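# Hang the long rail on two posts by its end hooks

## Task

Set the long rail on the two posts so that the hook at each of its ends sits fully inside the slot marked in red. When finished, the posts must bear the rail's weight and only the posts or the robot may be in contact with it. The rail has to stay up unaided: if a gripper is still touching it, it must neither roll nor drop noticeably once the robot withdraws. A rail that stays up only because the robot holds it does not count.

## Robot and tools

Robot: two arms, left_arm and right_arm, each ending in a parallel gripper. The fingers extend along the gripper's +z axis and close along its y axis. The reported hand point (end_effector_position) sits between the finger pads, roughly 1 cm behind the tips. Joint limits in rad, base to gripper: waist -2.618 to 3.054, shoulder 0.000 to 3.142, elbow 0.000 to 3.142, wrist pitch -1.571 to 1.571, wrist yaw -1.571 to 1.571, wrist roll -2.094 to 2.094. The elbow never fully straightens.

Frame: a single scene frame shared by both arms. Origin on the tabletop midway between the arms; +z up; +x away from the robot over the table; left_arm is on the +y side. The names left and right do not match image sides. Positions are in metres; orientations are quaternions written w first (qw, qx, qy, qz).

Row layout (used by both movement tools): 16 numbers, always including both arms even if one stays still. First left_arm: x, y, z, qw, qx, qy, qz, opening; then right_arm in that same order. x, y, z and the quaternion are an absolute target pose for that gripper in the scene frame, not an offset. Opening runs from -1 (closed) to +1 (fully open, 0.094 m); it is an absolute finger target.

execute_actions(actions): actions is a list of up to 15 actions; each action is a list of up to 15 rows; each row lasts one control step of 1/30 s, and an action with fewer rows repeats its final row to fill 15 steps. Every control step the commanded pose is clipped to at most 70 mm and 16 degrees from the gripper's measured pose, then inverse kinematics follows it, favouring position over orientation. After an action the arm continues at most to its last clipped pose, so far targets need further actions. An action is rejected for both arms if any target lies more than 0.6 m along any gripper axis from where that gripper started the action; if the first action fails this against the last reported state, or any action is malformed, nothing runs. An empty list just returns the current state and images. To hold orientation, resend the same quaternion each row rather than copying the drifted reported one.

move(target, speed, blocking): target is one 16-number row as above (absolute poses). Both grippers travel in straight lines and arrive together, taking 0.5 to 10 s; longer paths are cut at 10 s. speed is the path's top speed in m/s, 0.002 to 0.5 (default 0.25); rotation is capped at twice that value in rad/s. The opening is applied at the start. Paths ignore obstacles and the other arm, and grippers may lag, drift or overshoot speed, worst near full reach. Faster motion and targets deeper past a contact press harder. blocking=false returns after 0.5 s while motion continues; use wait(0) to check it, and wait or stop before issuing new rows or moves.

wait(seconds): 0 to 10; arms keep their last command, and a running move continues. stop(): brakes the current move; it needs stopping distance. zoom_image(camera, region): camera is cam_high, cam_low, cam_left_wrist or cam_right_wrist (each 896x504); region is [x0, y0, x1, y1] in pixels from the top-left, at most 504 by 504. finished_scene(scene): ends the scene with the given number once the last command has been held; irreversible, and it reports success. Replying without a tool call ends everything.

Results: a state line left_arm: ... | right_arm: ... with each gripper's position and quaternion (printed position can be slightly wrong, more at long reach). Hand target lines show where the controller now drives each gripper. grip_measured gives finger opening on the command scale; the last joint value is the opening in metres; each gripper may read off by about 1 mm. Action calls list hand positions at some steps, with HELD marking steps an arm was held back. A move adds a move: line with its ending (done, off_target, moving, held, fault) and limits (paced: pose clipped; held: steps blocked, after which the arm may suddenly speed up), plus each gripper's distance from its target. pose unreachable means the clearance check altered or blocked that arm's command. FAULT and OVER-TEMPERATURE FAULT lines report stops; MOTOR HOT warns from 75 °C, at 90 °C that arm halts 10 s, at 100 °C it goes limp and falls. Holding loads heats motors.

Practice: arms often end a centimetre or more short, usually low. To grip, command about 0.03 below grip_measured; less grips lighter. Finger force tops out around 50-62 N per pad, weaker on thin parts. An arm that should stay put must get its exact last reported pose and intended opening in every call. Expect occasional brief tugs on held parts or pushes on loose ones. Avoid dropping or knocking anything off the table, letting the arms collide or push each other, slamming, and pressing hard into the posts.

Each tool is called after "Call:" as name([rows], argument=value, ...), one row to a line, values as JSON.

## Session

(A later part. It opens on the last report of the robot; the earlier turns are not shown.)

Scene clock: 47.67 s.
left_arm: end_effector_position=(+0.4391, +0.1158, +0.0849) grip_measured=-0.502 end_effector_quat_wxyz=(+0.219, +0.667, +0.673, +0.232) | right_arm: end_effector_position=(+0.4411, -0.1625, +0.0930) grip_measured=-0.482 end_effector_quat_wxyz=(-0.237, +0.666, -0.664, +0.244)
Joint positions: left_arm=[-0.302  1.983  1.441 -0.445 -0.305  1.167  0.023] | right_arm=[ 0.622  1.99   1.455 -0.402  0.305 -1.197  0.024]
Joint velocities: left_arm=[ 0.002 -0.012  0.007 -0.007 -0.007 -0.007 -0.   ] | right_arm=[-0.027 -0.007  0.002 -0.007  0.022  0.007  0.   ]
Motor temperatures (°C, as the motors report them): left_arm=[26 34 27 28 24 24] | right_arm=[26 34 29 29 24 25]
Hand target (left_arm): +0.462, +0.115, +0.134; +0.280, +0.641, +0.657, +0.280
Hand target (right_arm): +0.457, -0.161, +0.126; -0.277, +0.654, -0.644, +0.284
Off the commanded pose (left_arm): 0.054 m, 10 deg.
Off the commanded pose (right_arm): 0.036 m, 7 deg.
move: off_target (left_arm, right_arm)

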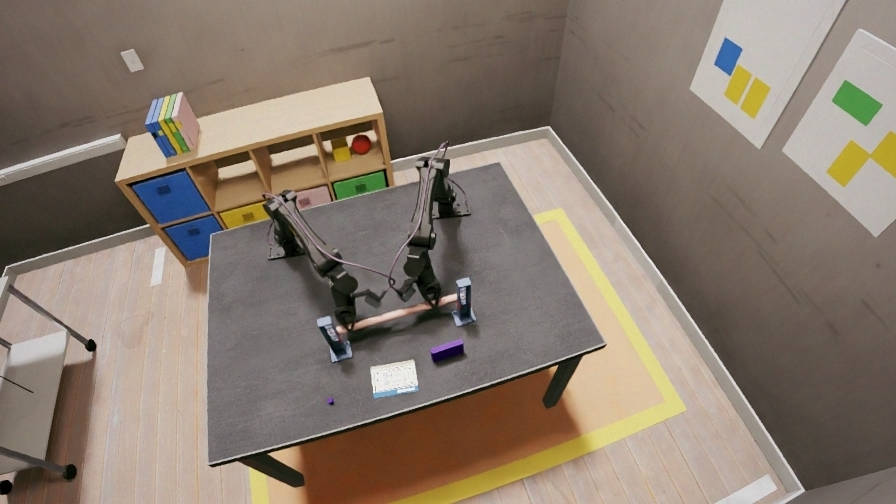

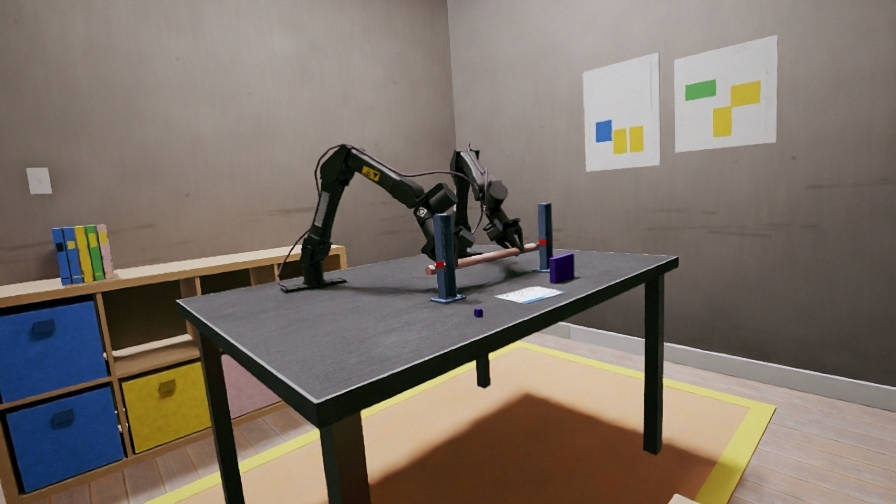

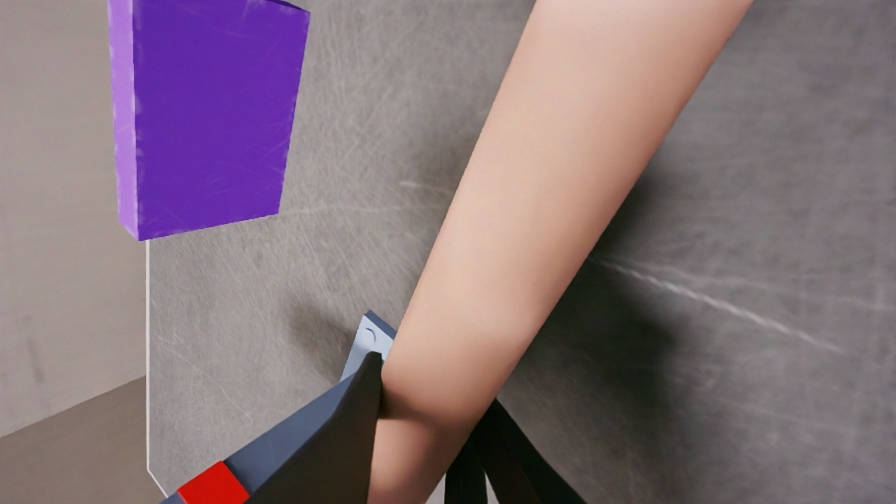

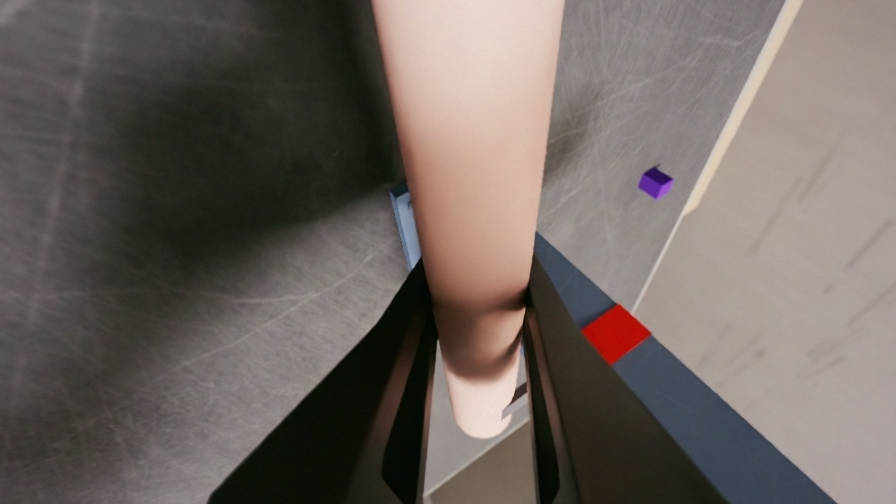

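Call:
execute_actions([
  [[0.448,0.114,0.123,0.273,0.647,0.66,0.268,-0.53,0.442,-0.159,0.119,0.268,-0.66,0.647,-0.273,-0.53]],
  [[0.448,0.114,0.123,0.273,0.647,0.66,0.268,-0.53,0.442,-0.159,0.119,0.268,-0.66,0.647,-0.273,-0.53]],
])

Call:
zoom_image(camera="cam_low", region=[410, 220, 570, 290])

Scene clock: 48.83 s.
left_arm: end_effector_position=(+0.4375, +0.1166, +0.0940) grip_measured=-0.502 end_effector_quat_wxyz=(+0.237, +0.661, +0.668, +0.244) | right_arm: end_effector_position=(+0.4392, -0.1616, +0.1014) grip_measured=-0.482 end_effector_quat_wxyz=(-0.252, +0.659, -0.662, +0.252)
Joint positions: left_arm=[-0.307  1.943  1.393 -0.392 -0.319  1.173  0.023] | right_arm=[ 0.63   1.958  1.422 -0.366  0.317 -1.194  0.024]
Joint velocities: left_arm=[ 0.002 -0.032  0.007 -0.051  0.037 -0.037  0.001] | right_arm=[-0.007  0.002  0.007 -0.037 -0.037 -0.022 -0.001]
Motor temperatures (°C, as the motors report them): left_arm=[26 34 27 29 24 24] | right_arm=[26 34 29 29 24 25]
Hand target (left_arm): +0.447, +0.115, +0.123; +0.272, +0.647, +0.660, +0.268
Hand target (right_arm): +0.441, -0.159, +0.119; -0.267, +0.660, -0.648, +0.272
Off the commanded pose (left_arm): 0.031 m, 5 deg.
Off the commanded pose (right_arm): 0.018 m, 3 deg.
Step readings (end_effector_position; steps 1 to 15: 1st action; 16 to 30: 2nd action):
0: left_arm (+0.4391, +0.1158, +0.0849) | right_arm (+0.4411, -0.1625, +0.0930)
1: left_arm (+0.4381, +0.1159, +0.0849) | right_arm (+0.4402, -0.1625, +0.0928)
2: left_arm (+0.4367, +0.1162, +0.0851) | right_arm (+0.4390, -0.1624, +0.0931)
4: left_arm (+0.4340, +0.1165, +0.0873) | right_arm (+0.4364, -0.1617, +0.0945)
8: left_arm (+0.4353, +0.1170, +0.0920) | right_arm (+0.4375, -0.1612, +0.0994)
15: left_arm (+0.4373, +0.1167, +0.0938) | right_arm (+0.4390, -0.1615, +0.1012)
16: left_arm (+0.4373, +0.1168, +0.0938) | right_arm (+0.4390, -0.1615, +0.1012)
17: left_arm (+0.4373, +0.1168, +0.0938) | right_arm (+0.4391, -0.1616, +0.1013)
19: left_arm (+0.4374, +0.1167, +0.0939) | right_arm (+0.4391, -0.1616, +0.1013)
23: left_arm (+0.4375, +0.1167, +0.0939) | right_arm (+0.4392, -0.1616, +0.1014)
30: end_effector_position above

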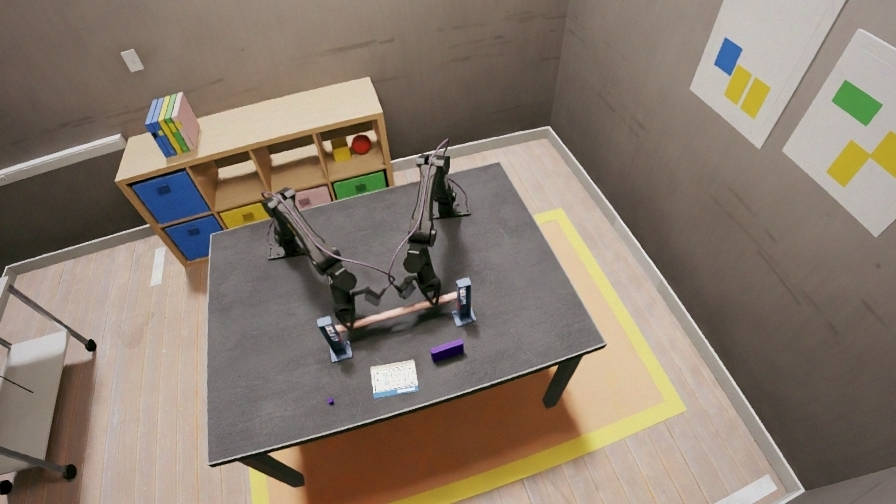

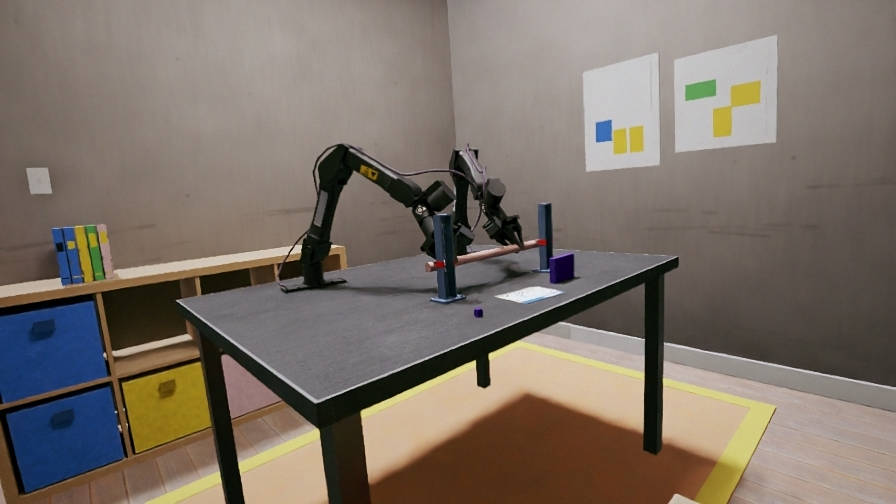

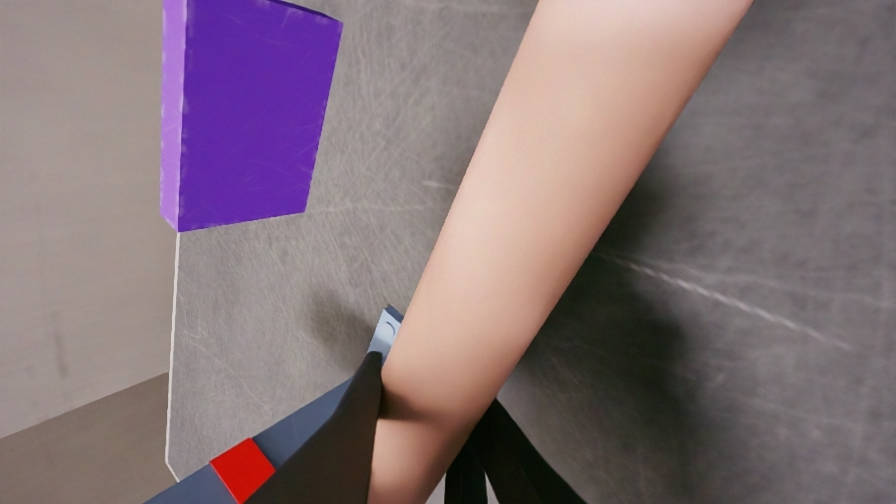

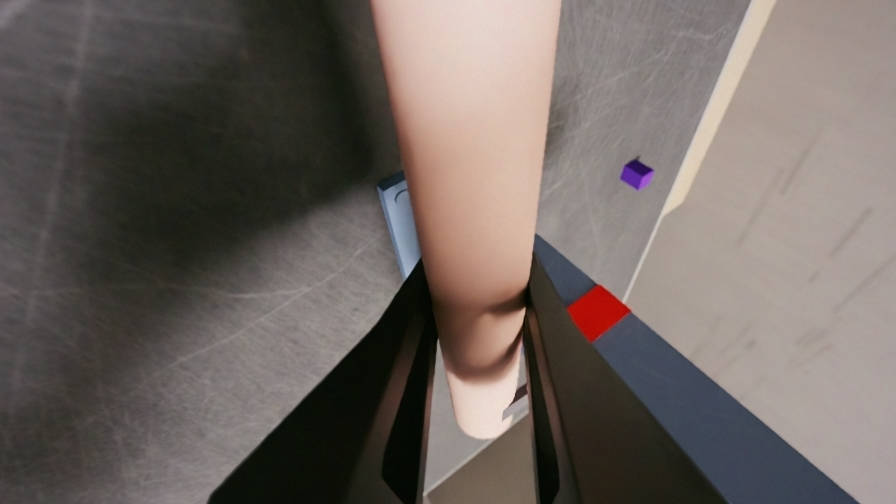

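Region (410, 220, 570, 290) of cam_low's 896x504 image, scaled by 3.150, with more detail than that image has; it fills the top 220 rows of this view, and the rest is white.

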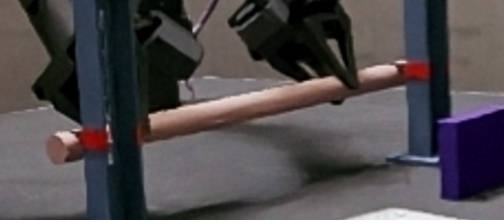

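Call:
execute_actions([
  [[0.454,0.114,0.127,0.273,0.647,0.66,0.268,-0.53,0.448,-0.159,0.122,0.268,-0.66,0.647,-0.273,-0.53]],
  [[0.46,0.114,0.13,0.273,0.647,0.66,0.268,-0.53,0.454,-0.159,0.124,0.268,-0.66,0.647,-0.273,-0.53]],
  [[0.466,0.114,0.132,0.273,0.647,0.66,0.268,-0.53,0.46,-0.159,0.126,0.268,-0.66,0.647,-0.273,-0.53]],
  [[0.472,0.114,0.133,0.273,0.647,0.66,0.268,-0.53,0.466,-0.159,0.127,0.268,-0.66,0.647,-0.273,-0.53]],
])

Scene clock: 51.03 s.
left_arm: end_effector_position=(+0.4388, +0.1167, +0.0997) grip_measured=-0.502 end_effector_quat_wxyz=(+0.221, +0.669, +0.670, +0.236) | right_arm: end_effector_position=(+0.4406, -0.1616, +0.1060) grip_measured=-0.482 end_effector_quat_wxyz=(-0.235, +0.667, -0.664, +0.243)
Joint positions: left_arm=[-0.302  1.962  1.467 -0.486 -0.31   1.176  0.023] | right_arm=[ 0.625  1.979  1.497 -0.46   0.306 -1.195  0.024]
Joint velocities: left_arm=[-0.007  0.002 -0.012 -0.022 -0.022 -0.066 -0.   ] | right_arm=[ 0.017 -0.017 -0.002 -0.051 -0.081  0.007 -0.002]
Motor temperatures (°C, as the motors report them): left_arm=[26 35 28 29 24 24] | right_arm=[26 34 30 29 24 25]
Hand target (left_arm): +0.467, +0.116, +0.136; +0.271, +0.647, +0.660, +0.270
Hand target (right_arm): +0.463, -0.160, +0.129; -0.267, +0.659, -0.648, +0.273
Off the commanded pose (left_arm): 0.047 m, 8 deg.
Off the commanded pose (right_arm): 0.033 m, 6 deg.
Step readings (end_effector_position; steps 1 to 15: 1st action; 16 to 30: 2nd action; 31 to 45: 3rd action; 46 to 60: 4th action):
0: left_arm (+0.4375, +0.1166, +0.0940) | right_arm (+0.4392, -0.1616, +0.1014)
1: left_arm (+0.4375, +0.1166, +0.0940) | right_arm (+0.4392, -0.1616, +0.1014)
2: left_arm (+0.4375, +0.1166, +0.0940) | right_arm (+0.4392, -0.1616, +0.1014)
4: left_arm (+0.4375, +0.1166, +0.0940) | right_arm (+0.4392, -0.1616, +0.1014)
8: left_arm (+0.4375, +0.1166, +0.0940) | right_arm (+0.4392, -0.1616, +0.1014)
15: left_arm (+0.4375, +0.1166, +0.0940) | right_arm (+0.4392, -0.1616, +0.1014)
16: left_arm (+0.4378, +0.1165, +0.0949) | right_arm (+0.4394, -0.1614, +0.1021)
17: left_arm (+0.4383, +0.1164, +0.0959) | right_arm (+0.4399, -0.1613, +0.1028)
19: left_arm (+0.4388, +0.1165, +0.0979) | right_arm (+0.4405, -0.1614, +0.1044)
23: left_arm (+0.4387, +0.1165, +0.0985) | right_arm (+0.4404, -0.1614, +0.1050)
30: left_arm (+0.4387, +0.1166, +0.0987) | right_arm (+0.4404, -0.1615, +0.1051)
31: left_arm (+0.4391, +0.1167, +0.0990) | right_arm (+0.4408, -0.1614, +0.1053)
32: left_arm (+0.4390, +0.1167, +0.0990) | right_arm (+0.4407, -0.1616, +0.1055)
34: left_arm (+0.4389, +0.1167, +0.0993) | right_arm (+0.4406, -0.1616, +0.1055)
38: left_arm (+0.4387, +0.1167, +0.0991) | right_arm (+0.4404, -0.1614, +0.1054)
45: left_arm (+0.4388, +0.1167, +0.0992) | right_arm (+0.4405, -0.1615, +0.1055)
46: left_arm (+0.4391, +0.1168, +0.0992) | right_arm (+0.4408, -0.1614, +0.1057)
47: left_arm (+0.4390, +0.1167, +0.0995) | right_arm (+0.4408, -0.1616, +0.1058)
49: left_arm (+0.4389, +0.1167, +0.0995) | right_arm (+0.4407, -0.1615, +0.1058)
53: left_arm (+0.4389, +0.1168, +0.0997) | right_arm (+0.4405, -0.1615, +0.1059)
60: end_effector_position above

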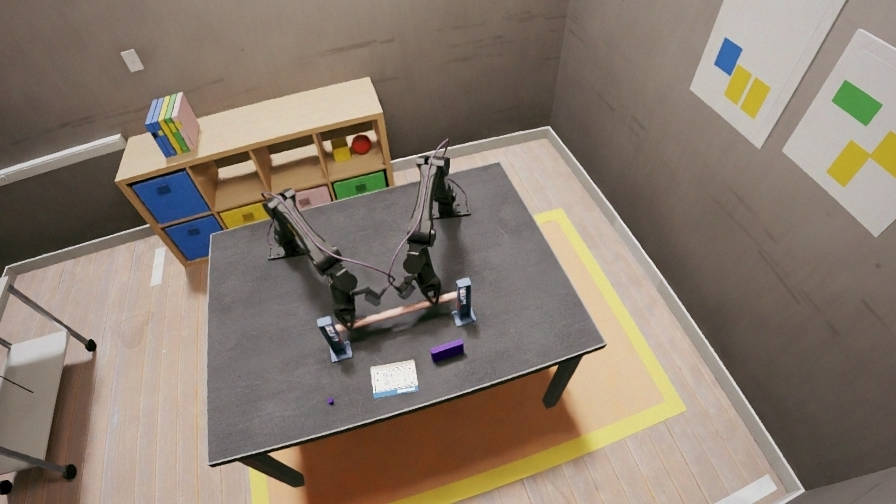

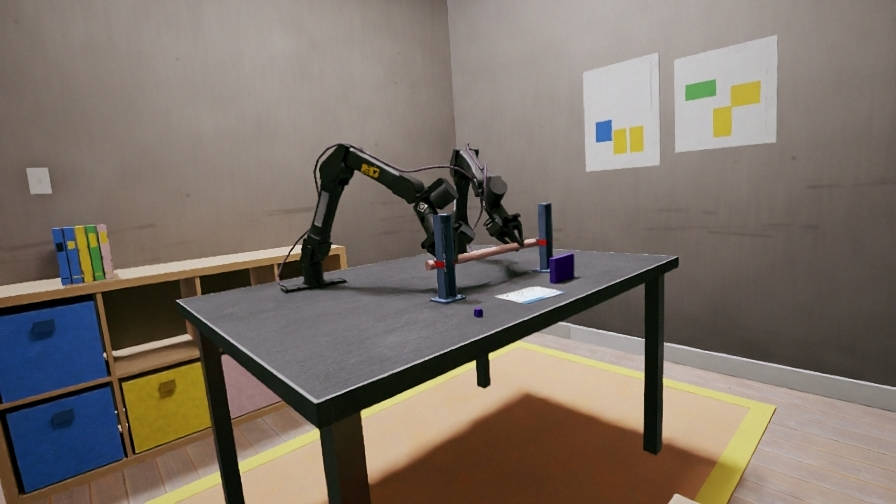

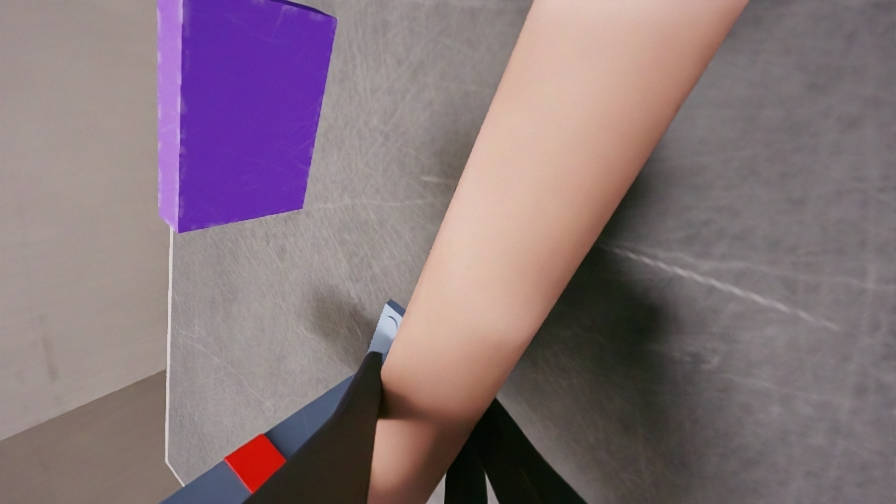

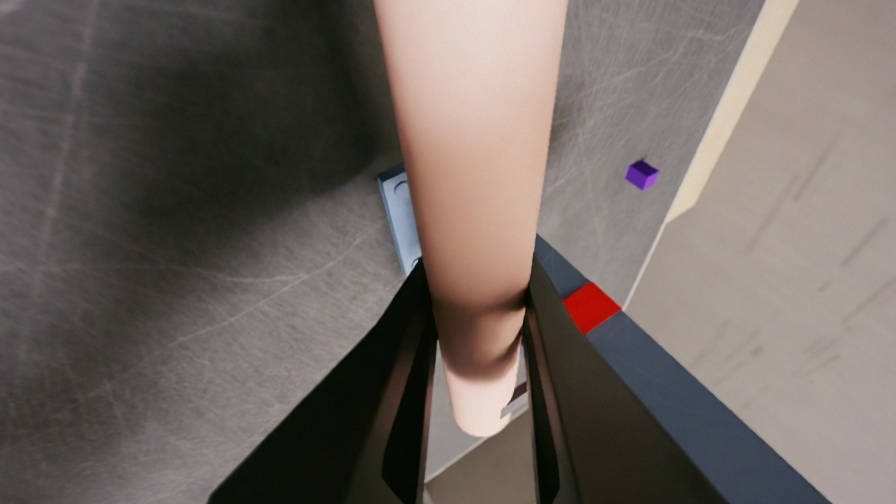

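Call:
zoom_image(camera="cam_low", region=[420, 245, 480, 285])

Call:
zoom_image(camera="cam_low", region=[510, 222, 560, 257])

Region (420, 245, 480, 285) of cam_low's 896x504 image, scaled by 8.400, with more detail than that image has.

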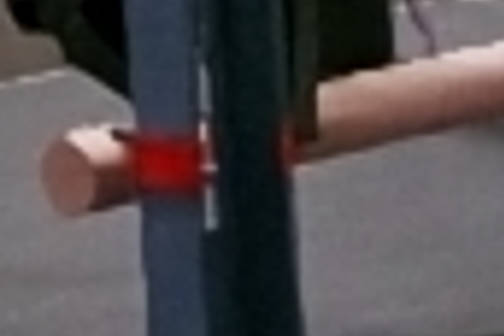

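Region (510, 222, 560, 257) of cam_low's 896x504 image, scaled by 10.080, with more detail than that image has; it fills the top 353 rows of this view, and the rest is white.

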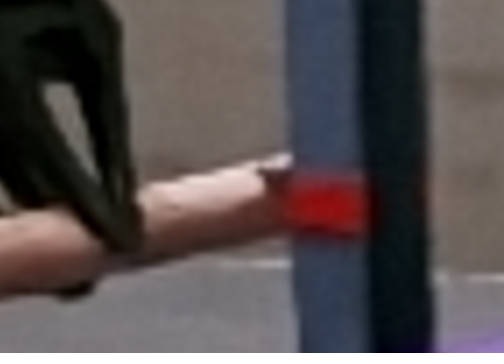

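Call:
execute_actions([
  [[0.44,0.114,0.112,0.273,0.647,0.66,0.268,-0.53,0.434,-0.159,0.115,0.268,-0.66,0.647,-0.273,-0.53]],
  [[0.452,0.114,0.116,0.273,0.647,0.66,0.268,-0.53,0.446,-0.159,0.119,0.268,-0.66,0.647,-0.273,-0.53]],
  [[0.458,0.114,0.116,0.273,0.647,0.66,0.268,-0.53,0.452,-0.159,0.119,0.268,-0.66,0.647,-0.273,-0.53]],
  [[0.464,0.114,0.116,0.273,0.647,0.66,0.268,-0.53,0.458,-0.159,0.119,0.268,-0.66,0.647,-0.273,-0.53]],
  [[0.47,0.114,0.116,0.273,0.647,0.66,0.268,-0.53,0.464,-0.159,0.119,0.268,-0.66,0.647,-0.273,-0.53]],
])

Scene clock: 54.17 s.
left_arm: end_effector_position=(+0.4390, +0.1159, +0.0895) grip_measured=-0.502 end_effector_quat_wxyz=(+0.229, +0.665, +0.669, +0.239) | right_arm: end_effector_position=(+0.4408, -0.1624, +0.0995) grip_measured=-0.482 end_effector_quat_wxyz=(-0.237, +0.666, -0.662, +0.249)
Joint positions: left_arm=[-0.305  1.965  1.418 -0.417 -0.313  1.173  0.023] | right_arm=[ 0.626  1.981  1.466 -0.419  0.316 -1.201  0.024]
Joint velocities: left_arm=[-0.012 -0.002  0.002 -0.022 -0.051  0.022  0.   ] | right_arm=[ 0.017 -0.012 -0.007  0.081 -0.037 -0.022 -0.   ]
Motor temperatures (°C, as the motors report them): left_arm=[26 35 28 29 24 24] | right_arm=[26 35 30 29 24 25]
Hand target (left_arm): +0.466, +0.116, +0.118; +0.271, +0.647, +0.660, +0.269
Hand target (right_arm): +0.461, -0.160, +0.121; -0.267, +0.659, -0.647, +0.274
Off the commanded pose (left_arm): 0.041 m, 6 deg.
Off the commanded pose (right_arm): 0.030 m, 5 deg.
Step readings (end_effector_position; steps 1 to 15: 1st action; 16 to 30: 2nd action; 31 to 45: 3rd action; 46 to 60: 4th action; 61 to 75: 5th action):
0: left_arm (+0.4388, +0.1167, +0.0997) | right_arm (+0.4405, -0.1616, +0.1057)
1: left_arm (+0.4372, +0.1171, +0.0976) | right_arm (+0.4390, -0.1619, +0.1046)
2: left_arm (+0.4344, +0.1171, +0.0951) | right_arm (+0.4360, -0.1619, +0.1028)
4: left_arm (+0.4271, +0.1169, +0.0869) | right_arm (+0.4282, -0.1616, +0.0970)
8: left_arm (+0.4226, +0.1166, +0.0782) | right_arm (+0.4235, -0.1614, +0.0894)
15: left_arm (+0.4272, +0.1157, +0.0817) | right_arm (+0.4279, -0.1620, +0.0930)
16: left_arm (+0.4278, +0.1155, +0.0826) | right_arm (+0.4284, -0.1619, +0.0939)
17: left_arm (+0.4286, +0.1155, +0.0838) | right_arm (+0.4292, -0.1620, +0.0951)
19: left_arm (+0.4309, +0.1153, +0.0869) | right_arm (+0.4316, -0.1623, +0.0984)
23: left_arm (+0.4335, +0.1152, +0.0904) | right_arm (+0.4340, -0.1626, +0.1017)
30: left_arm (+0.4335, +0.1152, +0.0904) | right_arm (+0.4341, -0.1625, +0.1018)
31: left_arm (+0.4342, +0.1153, +0.0906) | right_arm (+0.4346, -0.1627, +0.1018)
32: left_arm (+0.4355, +0.1152, +0.0910) | right_arm (+0.4361, -0.1626, +0.1021)
34: left_arm (+0.4383, +0.1156, +0.0917) | right_arm (+0.4389, -0.1625, +0.1029)
38: left_arm (+0.4387, +0.1156, +0.0919) | right_arm (+0.4401, -0.1626, +0.1028)
45: left_arm (+0.4387, +0.1156, +0.0919) | right_arm (+0.4401, -0.1626, +0.1026)
46: left_arm (+0.4391, +0.1156, +0.0917) | right_arm (+0.4406, -0.1624, +0.1028)
47: left_arm (+0.4391, +0.1156, +0.0914) | right_arm (+0.4408, -0.1625, +0.1024)
49: left_arm (+0.4390, +0.1157, +0.0911) | right_arm (+0.4407, -0.1624, +0.1017)
53: left_arm (+0.4390, +0.1157, +0.0911) | right_arm (+0.4407, -0.1625, +0.1018)
60: left_arm (+0.4390, +0.1157, +0.0912) | right_arm (+0.4406, -0.1624, +0.1017)
61: left_arm (+0.4392, +0.1157, +0.0910) | right_arm (+0.4410, -0.1624, +0.1018)
62: left_arm (+0.4392, +0.1157, +0.0908) | right_arm (+0.4410, -0.1624, +0.1013)
64: left_arm (+0.4391, +0.1159, +0.0904) | right_arm (+0.4408, -0.1625, +0.1006)
68: left_arm (+0.4390, +0.1158, +0.0899) | right_arm (+0.4407, -0.1624, +0.0999)
75: end_effector_position above

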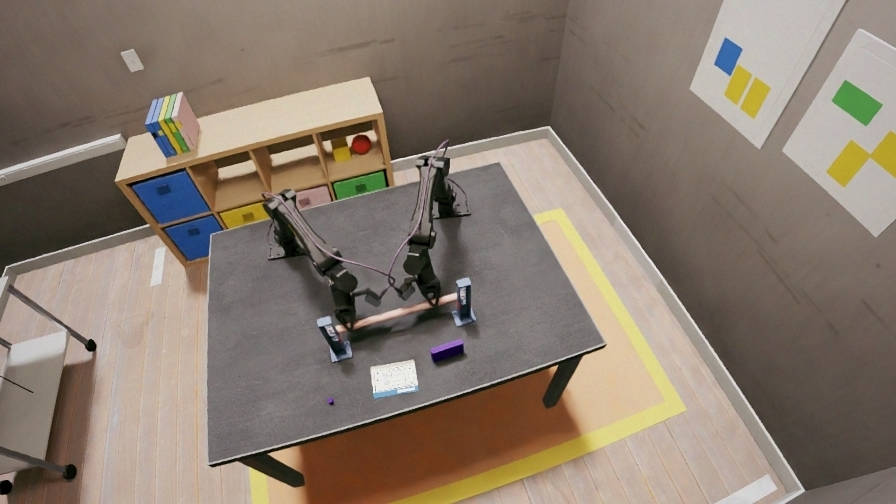

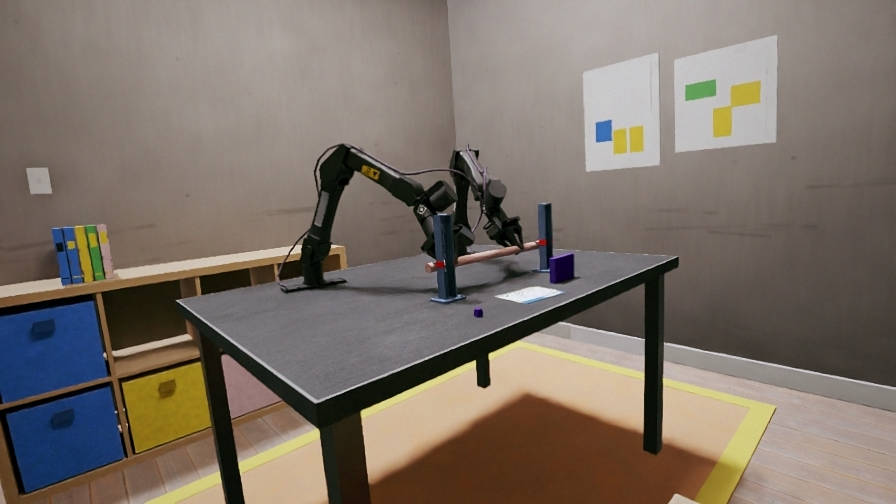

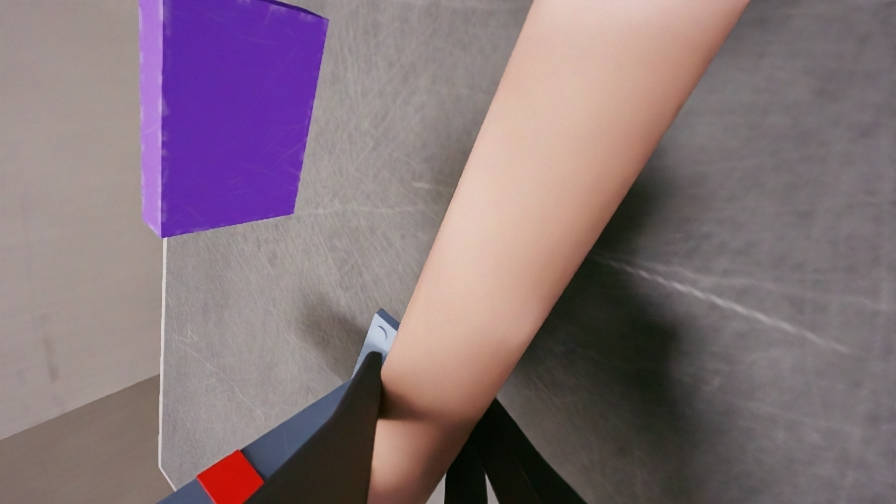

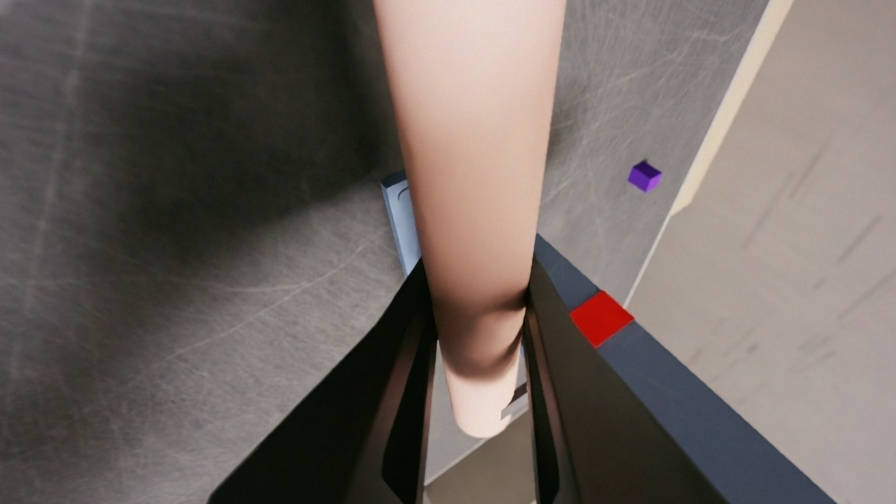

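Call:
execute_actions([
  [[0.44,0.109,0.112,0.273,0.647,0.66,0.268,-0.53,0.434,-0.164,0.115,0.268,-0.66,0.647,-0.273,-0.53]],
  [[0.452,0.109,0.117,0.273,0.647,0.66,0.268,-0.53,0.446,-0.164,0.119,0.268,-0.66,0.647,-0.273,-0.53]],
  [[0.458,0.109,0.117,0.273,0.647,0.66,0.268,-0.53,0.452,-0.164,0.119,0.268,-0.66,0.647,-0.273,-0.53]],
  [[0.464,0.109,0.117,0.273,0.647,0.66,0.268,-0.53,0.458,-0.164,0.119,0.268,-0.66,0.647,-0.273,-0.53]],
  [[0.47,0.109,0.117,0.273,0.647,0.66,0.268,-0.53,0.464,-0.164,0.119,0.268,-0.66,0.647,-0.273,-0.53]],
])

Call:
zoom_image(camera="cam_low", region=[420, 245, 480, 285])

Call:
zoom_image(camera="cam_low", region=[510, 222, 560, 257])

Scene clock: 57.07 s.
left_arm: end_effector_position=(+0.4390, +0.1107, +0.0903) grip_measured=-0.502 end_effector_quat_wxyz=(+0.229, +0.665, +0.669, +0.239) | right_arm: end_effector_position=(+0.4408, -0.1675, +0.1001) grip_measured=-0.482 end_effector_quat_wxyz=(-0.237, +0.666, -0.662, +0.249)
Joint positions: left_arm=[-0.316  1.973  1.434 -0.427 -0.319  1.164  0.023] | right_arm=[ 0.616  1.971  1.453 -0.412  0.31  -1.21   0.024]
Joint velocities: left_arm=[-0.007 -0.002  0.017  0.081 -0.037  0.051 -0.001] | right_arm=[-0.002 -0.002 -0.012 -0.081  0.037 -0.037 -0.   ]
Motor temperatures (°C, as the motors report them): left_arm=[26 35 28 29 24 24] | right_arm=[26 35 30 30 24 25]
Hand target (left_arm): +0.466, +0.111, +0.119; +0.271, +0.647, +0.660, +0.270
Hand target (right_arm): +0.461, -0.165, +0.121; -0.267, +0.659, -0.647, +0.274
Off the commanded pose (left_arm): 0.041 m, 6 deg.
Off the commanded pose (right_arm): 0.030 m, 5 deg.
Step readings (end_effector_position; steps 1 to 15: 1st action; 16 to 30: 2nd action; 31 to 45: 3rd action; 46 to 60: 4th action; 61 to 75: 5th action):
0: left_arm (+0.4390, +0.1159, +0.0895) | right_arm (+0.4408, -0.1624, +0.0995)
1: left_arm (+0.4377, +0.1158, +0.0888) | right_arm (+0.4393, -0.1631, +0.0988)
2: left_arm (+0.4355, +0.1150, +0.0878) | right_arm (+0.4363, -0.1637, +0.0978)
4: left_arm (+0.4293, +0.1119, +0.0842) | right_arm (+0.4296, -0.1662, +0.0950)
8: left_arm (+0.4261, +0.1096, +0.0802) | right_arm (+0.4266, -0.1684, +0.0912)
15: left_arm (+0.4287, +0.1100, +0.0823) | right_arm (+0.4293, -0.1678, +0.0934)
16: left_arm (+0.4291, +0.1098, +0.0832) | right_arm (+0.4297, -0.1677, +0.0942)
17: left_arm (+0.4297, +0.1098, +0.0842) | right_arm (+0.4302, -0.1678, +0.0951)
19: left_arm (+0.4320, +0.1100, +0.0873) | right_arm (+0.4323, -0.1679, +0.0982)
23: left_arm (+0.4346, +0.1102, +0.0905) | right_arm (+0.4346, -0.1677, +0.1016)
30: left_arm (+0.4346, +0.1102, +0.0905) | right_arm (+0.4346, -0.1678, +0.1016)
31: left_arm (+0.4350, +0.1102, +0.0908) | right_arm (+0.4350, -0.1677, +0.1017)
32: left_arm (+0.4361, +0.1102, +0.0912) | right_arm (+0.4364, -0.1677, +0.1020)
34: left_arm (+0.4386, +0.1105, +0.0924) | right_arm (+0.4392, -0.1677, +0.1028)
38: left_arm (+0.4388, +0.1104, +0.0923) | right_arm (+0.4403, -0.1677, +0.1028)
45: left_arm (+0.4388, +0.1104, +0.0924) | right_arm (+0.4403, -0.1677, +0.1028)
46: left_arm (+0.4391, +0.1104, +0.0922) | right_arm (+0.4408, -0.1677, +0.1028)
47: left_arm (+0.4391, +0.1105, +0.0919) | right_arm (+0.4410, -0.1676, +0.1024)
49: left_arm (+0.4390, +0.1106, +0.0916) | right_arm (+0.4408, -0.1677, +0.1019)
53: left_arm (+0.4390, +0.1106, +0.0916) | right_arm (+0.4408, -0.1677, +0.1020)
60: left_arm (+0.4390, +0.1106, +0.0917) | right_arm (+0.4407, -0.1676, +0.1020)
61: left_arm (+0.4392, +0.1107, +0.0915) | right_arm (+0.4411, -0.1677, +0.1020)
62: left_arm (+0.4392, +0.1107, +0.0913) | right_arm (+0.4411, -0.1676, +0.1016)
64: left_arm (+0.4391, +0.1108, +0.0909) | right_arm (+0.4409, -0.1677, +0.1011)
68: left_arm (+0.4390, +0.1107, +0.0904) | right_arm (+0.4408, -0.1675, +0.1006)
75: end_effector_position above

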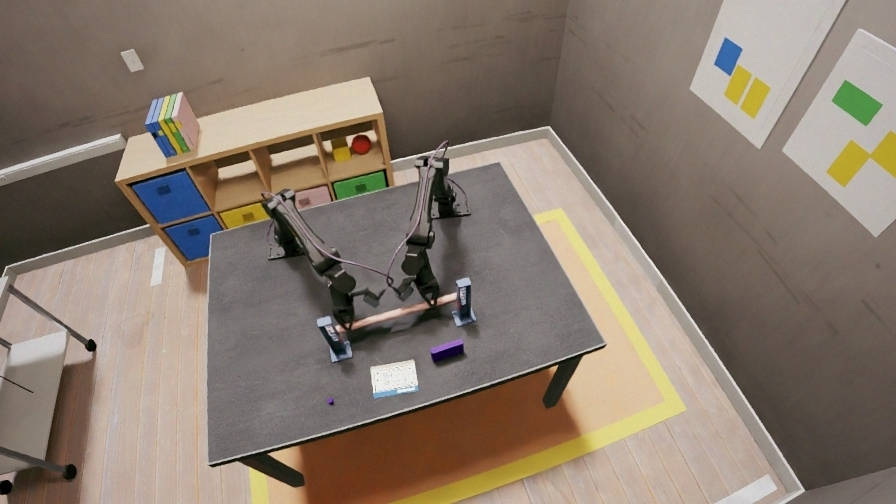

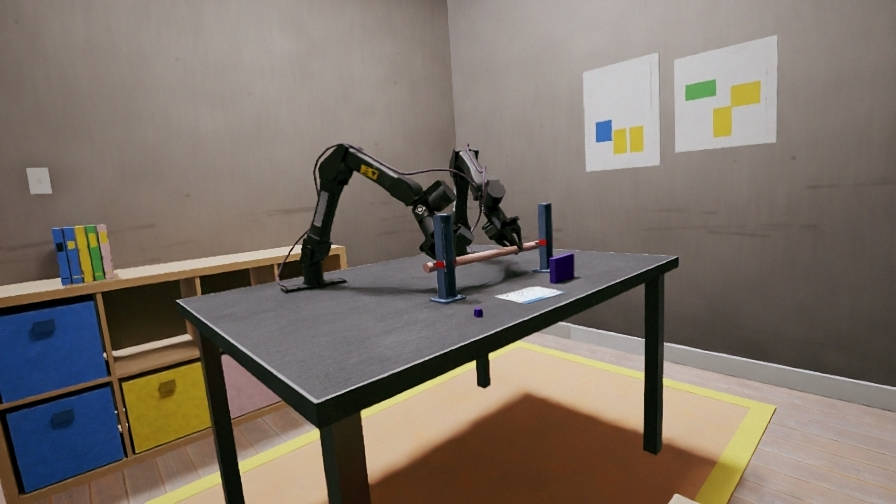

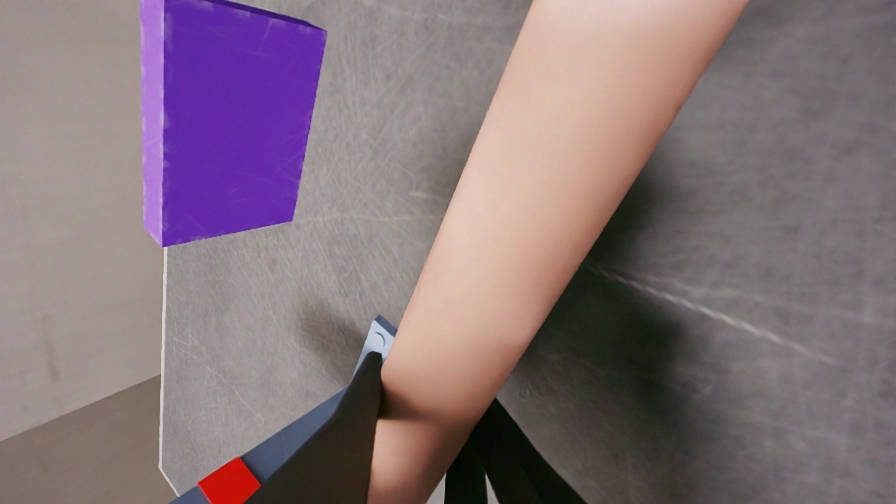

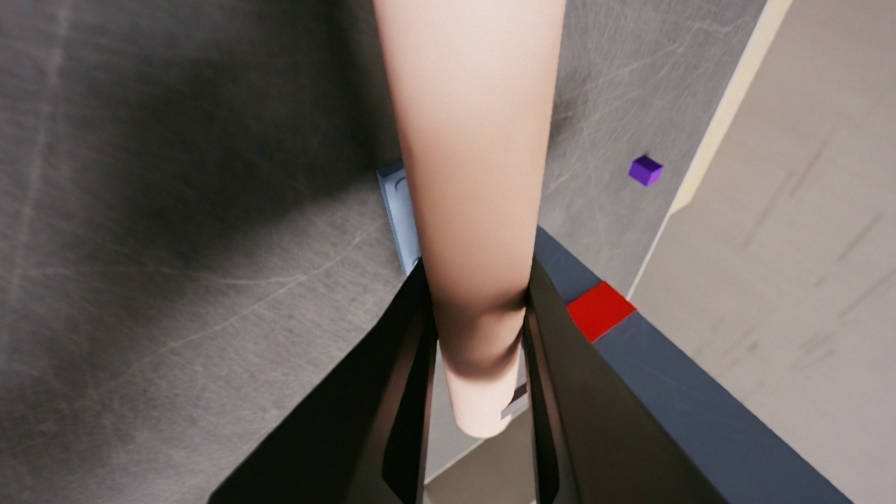

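Region (420, 245, 480, 285) of cam_low's 896x504 image, scaled by 8.400, with more detail than that image has.

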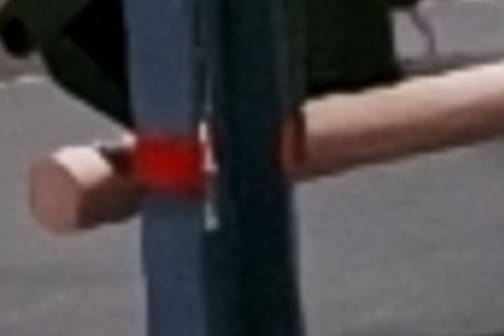

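Region (510, 222, 560, 257) of cam_low's 896x504 image, scaled by 10.080, with more detail than that image has; it fills the top 353 rows of this view, and the rest is white.

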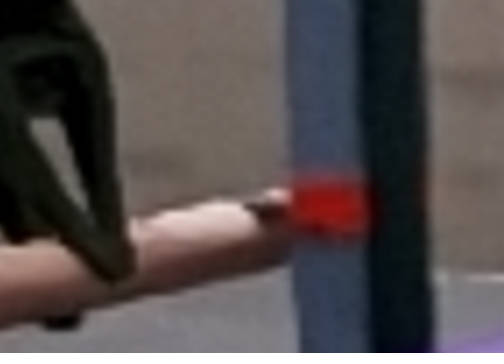

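Call:
execute_actions([
  [[0.44,0.112,0.112,0.285,0.642,0.655,0.28,-0.53,0.434,-0.161,0.115,0.28,-0.655,0.642,-0.285,-0.53]],
  [[0.452,0.112,0.119,0.285,0.642,0.655,0.28,-0.53,0.446,-0.161,0.12,0.28,-0.655,0.642,-0.285,-0.53]],
  [[0.458,0.112,0.119,0.285,0.642,0.655,0.28,-0.53,0.452,-0.161,0.12,0.28,-0.655,0.642,-0.285,-0.53]],
  [[0.464,0.112,0.119,0.285,0.642,0.655,0.28,-0.53,0.458,-0.161,0.12,0.28,-0.655,0.642,-0.285,-0.53]],
  [[0.47,0.112,0.119,0.285,0.642,0.655,0.28,-0.53,0.464,-0.161,0.12,0.28,-0.655,0.642,-0.285,-0.53]],
])

Scene clock: 59.90 s.
left_arm: end_effector_position=(+0.4393, +0.1139, +0.0916) grip_measured=-0.502 end_effector_quat_wxyz=(+0.241, +0.661, +0.665, +0.252) | right_arm: end_effector_position=(+0.4410, -0.1645, +0.1016) grip_measured=-0.482 end_effector_quat_wxyz=(-0.250, +0.661, -0.657, +0.262)
Joint positions: left_arm=[-0.315  1.95   1.383 -0.362 -0.333  1.176  0.023] | right_arm=[ 0.627  1.958  1.416 -0.353  0.33  -1.212  0.024]
Joint velocities: left_arm=[ 0.007  0.002  0.017 -0.022  0.007 -0.022 -0.001] | right_arm=[-0.002 -0.002  0.007 -0.051  0.022 -0.037 -0.001]
Motor temperatures (°C, as the motors report them): left_arm=[26 35 28 30 24 24] | right_arm=[26 35 30 30 24 25]
Hand target (left_arm): +0.466, +0.114, +0.121; +0.283, +0.642, +0.655, +0.282
Hand target (right_arm): +0.461, -0.162, +0.122; -0.279, +0.654, -0.642, +0.286
Off the commanded pose (left_arm): 0.041 m, 6 deg.
Off the commanded pose (right_arm): 0.030 m, 5 deg.
Step readings (end_effector_position; steps 1 to 15: 1st action; 16 to 30: 2nd action; 31 to 45: 3rd action; 46 to 60: 4th action; 61 to 75: 5th action):
0: left_arm (+0.4390, +0.1107, +0.0902) | right_arm (+0.4409, -0.1675, +0.1002)
1: left_arm (+0.4373, +0.1112, +0.0891) | right_arm (+0.4392, -0.1676, +0.0993)
2: left_arm (+0.4340, +0.1118, +0.0878) | right_arm (+0.4356, -0.1669, +0.0981)
4: left_arm (+0.4257, +0.1133, +0.0825) | right_arm (+0.4269, -0.1649, +0.0938)
8: left_arm (+0.4224, +0.1143, +0.0767) | right_arm (+0.4231, -0.1635, +0.0886)
15: left_arm (+0.4276, +0.1137, +0.0810) | right_arm (+0.4280, -0.1640, +0.0929)
16: left_arm (+0.4281, +0.1134, +0.0820) | right_arm (+0.4284, -0.1638, +0.0938)
17: left_arm (+0.4288, +0.1135, +0.0832) | right_arm (+0.4292, -0.1640, +0.0950)
19: left_arm (+0.4315, +0.1132, +0.0869) | right_arm (+0.4317, -0.1645, +0.0983)
23: left_arm (+0.4343, +0.1128, +0.0908) | right_arm (+0.4345, -0.1649, +0.1019)
30: left_arm (+0.4344, +0.1128, +0.0909) | right_arm (+0.4345, -0.1649, +0.1019)
31: left_arm (+0.4347, +0.1130, +0.0913) | right_arm (+0.4350, -0.1649, +0.1021)
32: left_arm (+0.4359, +0.1131, +0.0918) | right_arm (+0.4362, -0.1647, +0.1024)
34: left_arm (+0.4386, +0.1134, +0.0935) | right_arm (+0.4390, -0.1646, +0.1036)
38: left_arm (+0.4390, +0.1136, +0.0939) | right_arm (+0.4403, -0.1646, +0.1045)
45: left_arm (+0.4390, +0.1135, +0.0940) | right_arm (+0.4403, -0.1646, +0.1043)
46: left_arm (+0.4394, +0.1136, +0.0938) | right_arm (+0.4408, -0.1644, +0.1043)
47: left_arm (+0.4393, +0.1136, +0.0935) | right_arm (+0.4410, -0.1644, +0.1037)
49: left_arm (+0.4393, +0.1136, +0.0932) | right_arm (+0.4410, -0.1645, +0.1032)
53: left_arm (+0.4391, +0.1137, +0.0929) | right_arm (+0.4409, -0.1645, +0.1031)
60: left_arm (+0.4392, +0.1137, +0.0930) | right_arm (+0.4409, -0.1644, +0.1032)
61: left_arm (+0.4395, +0.1137, +0.0928) | right_arm (+0.4413, -0.1645, +0.1032)
62: left_arm (+0.4395, +0.1139, +0.0927) | right_arm (+0.4412, -0.1645, +0.1028)
64: left_arm (+0.4394, +0.1140, +0.0924) | right_arm (+0.4411, -0.1644, +0.1024)
68: left_arm (+0.4393, +0.1139, +0.0920) | right_arm (+0.4411, -0.1644, +0.1021)
75: end_effector_position above

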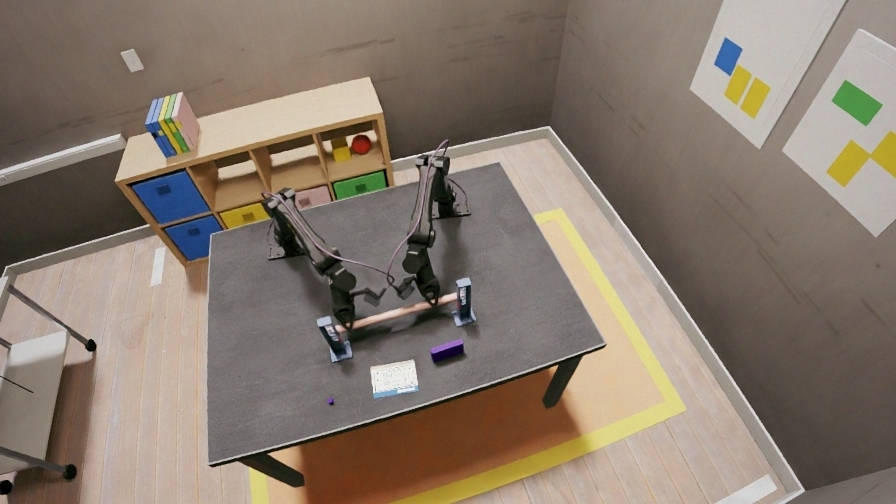

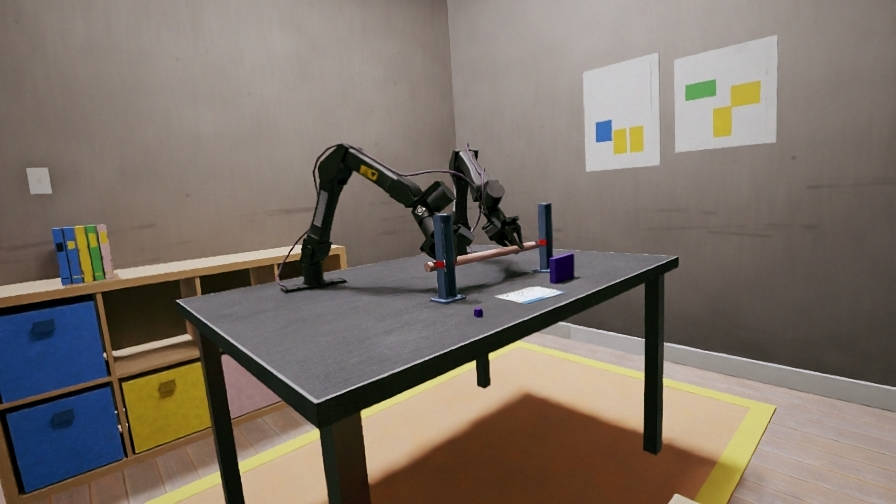

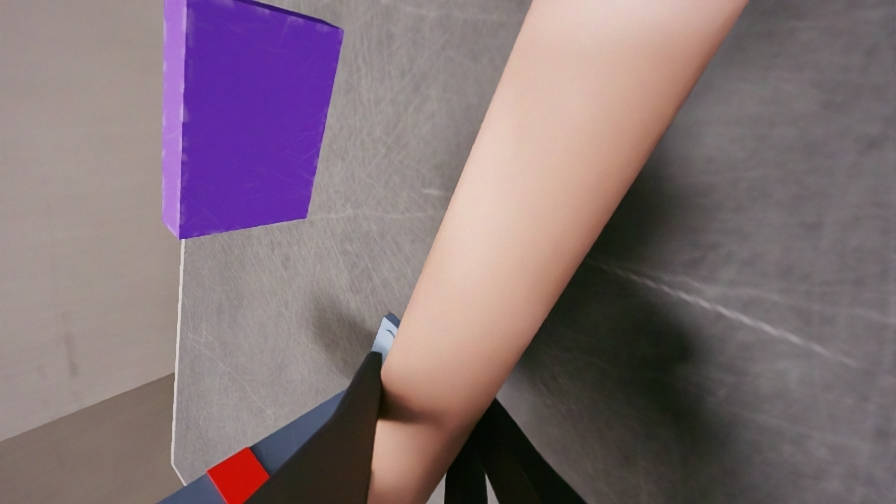

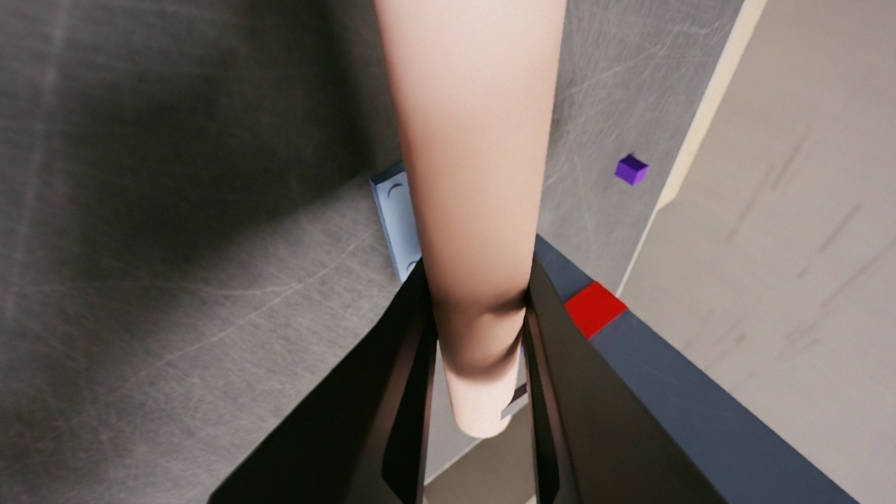

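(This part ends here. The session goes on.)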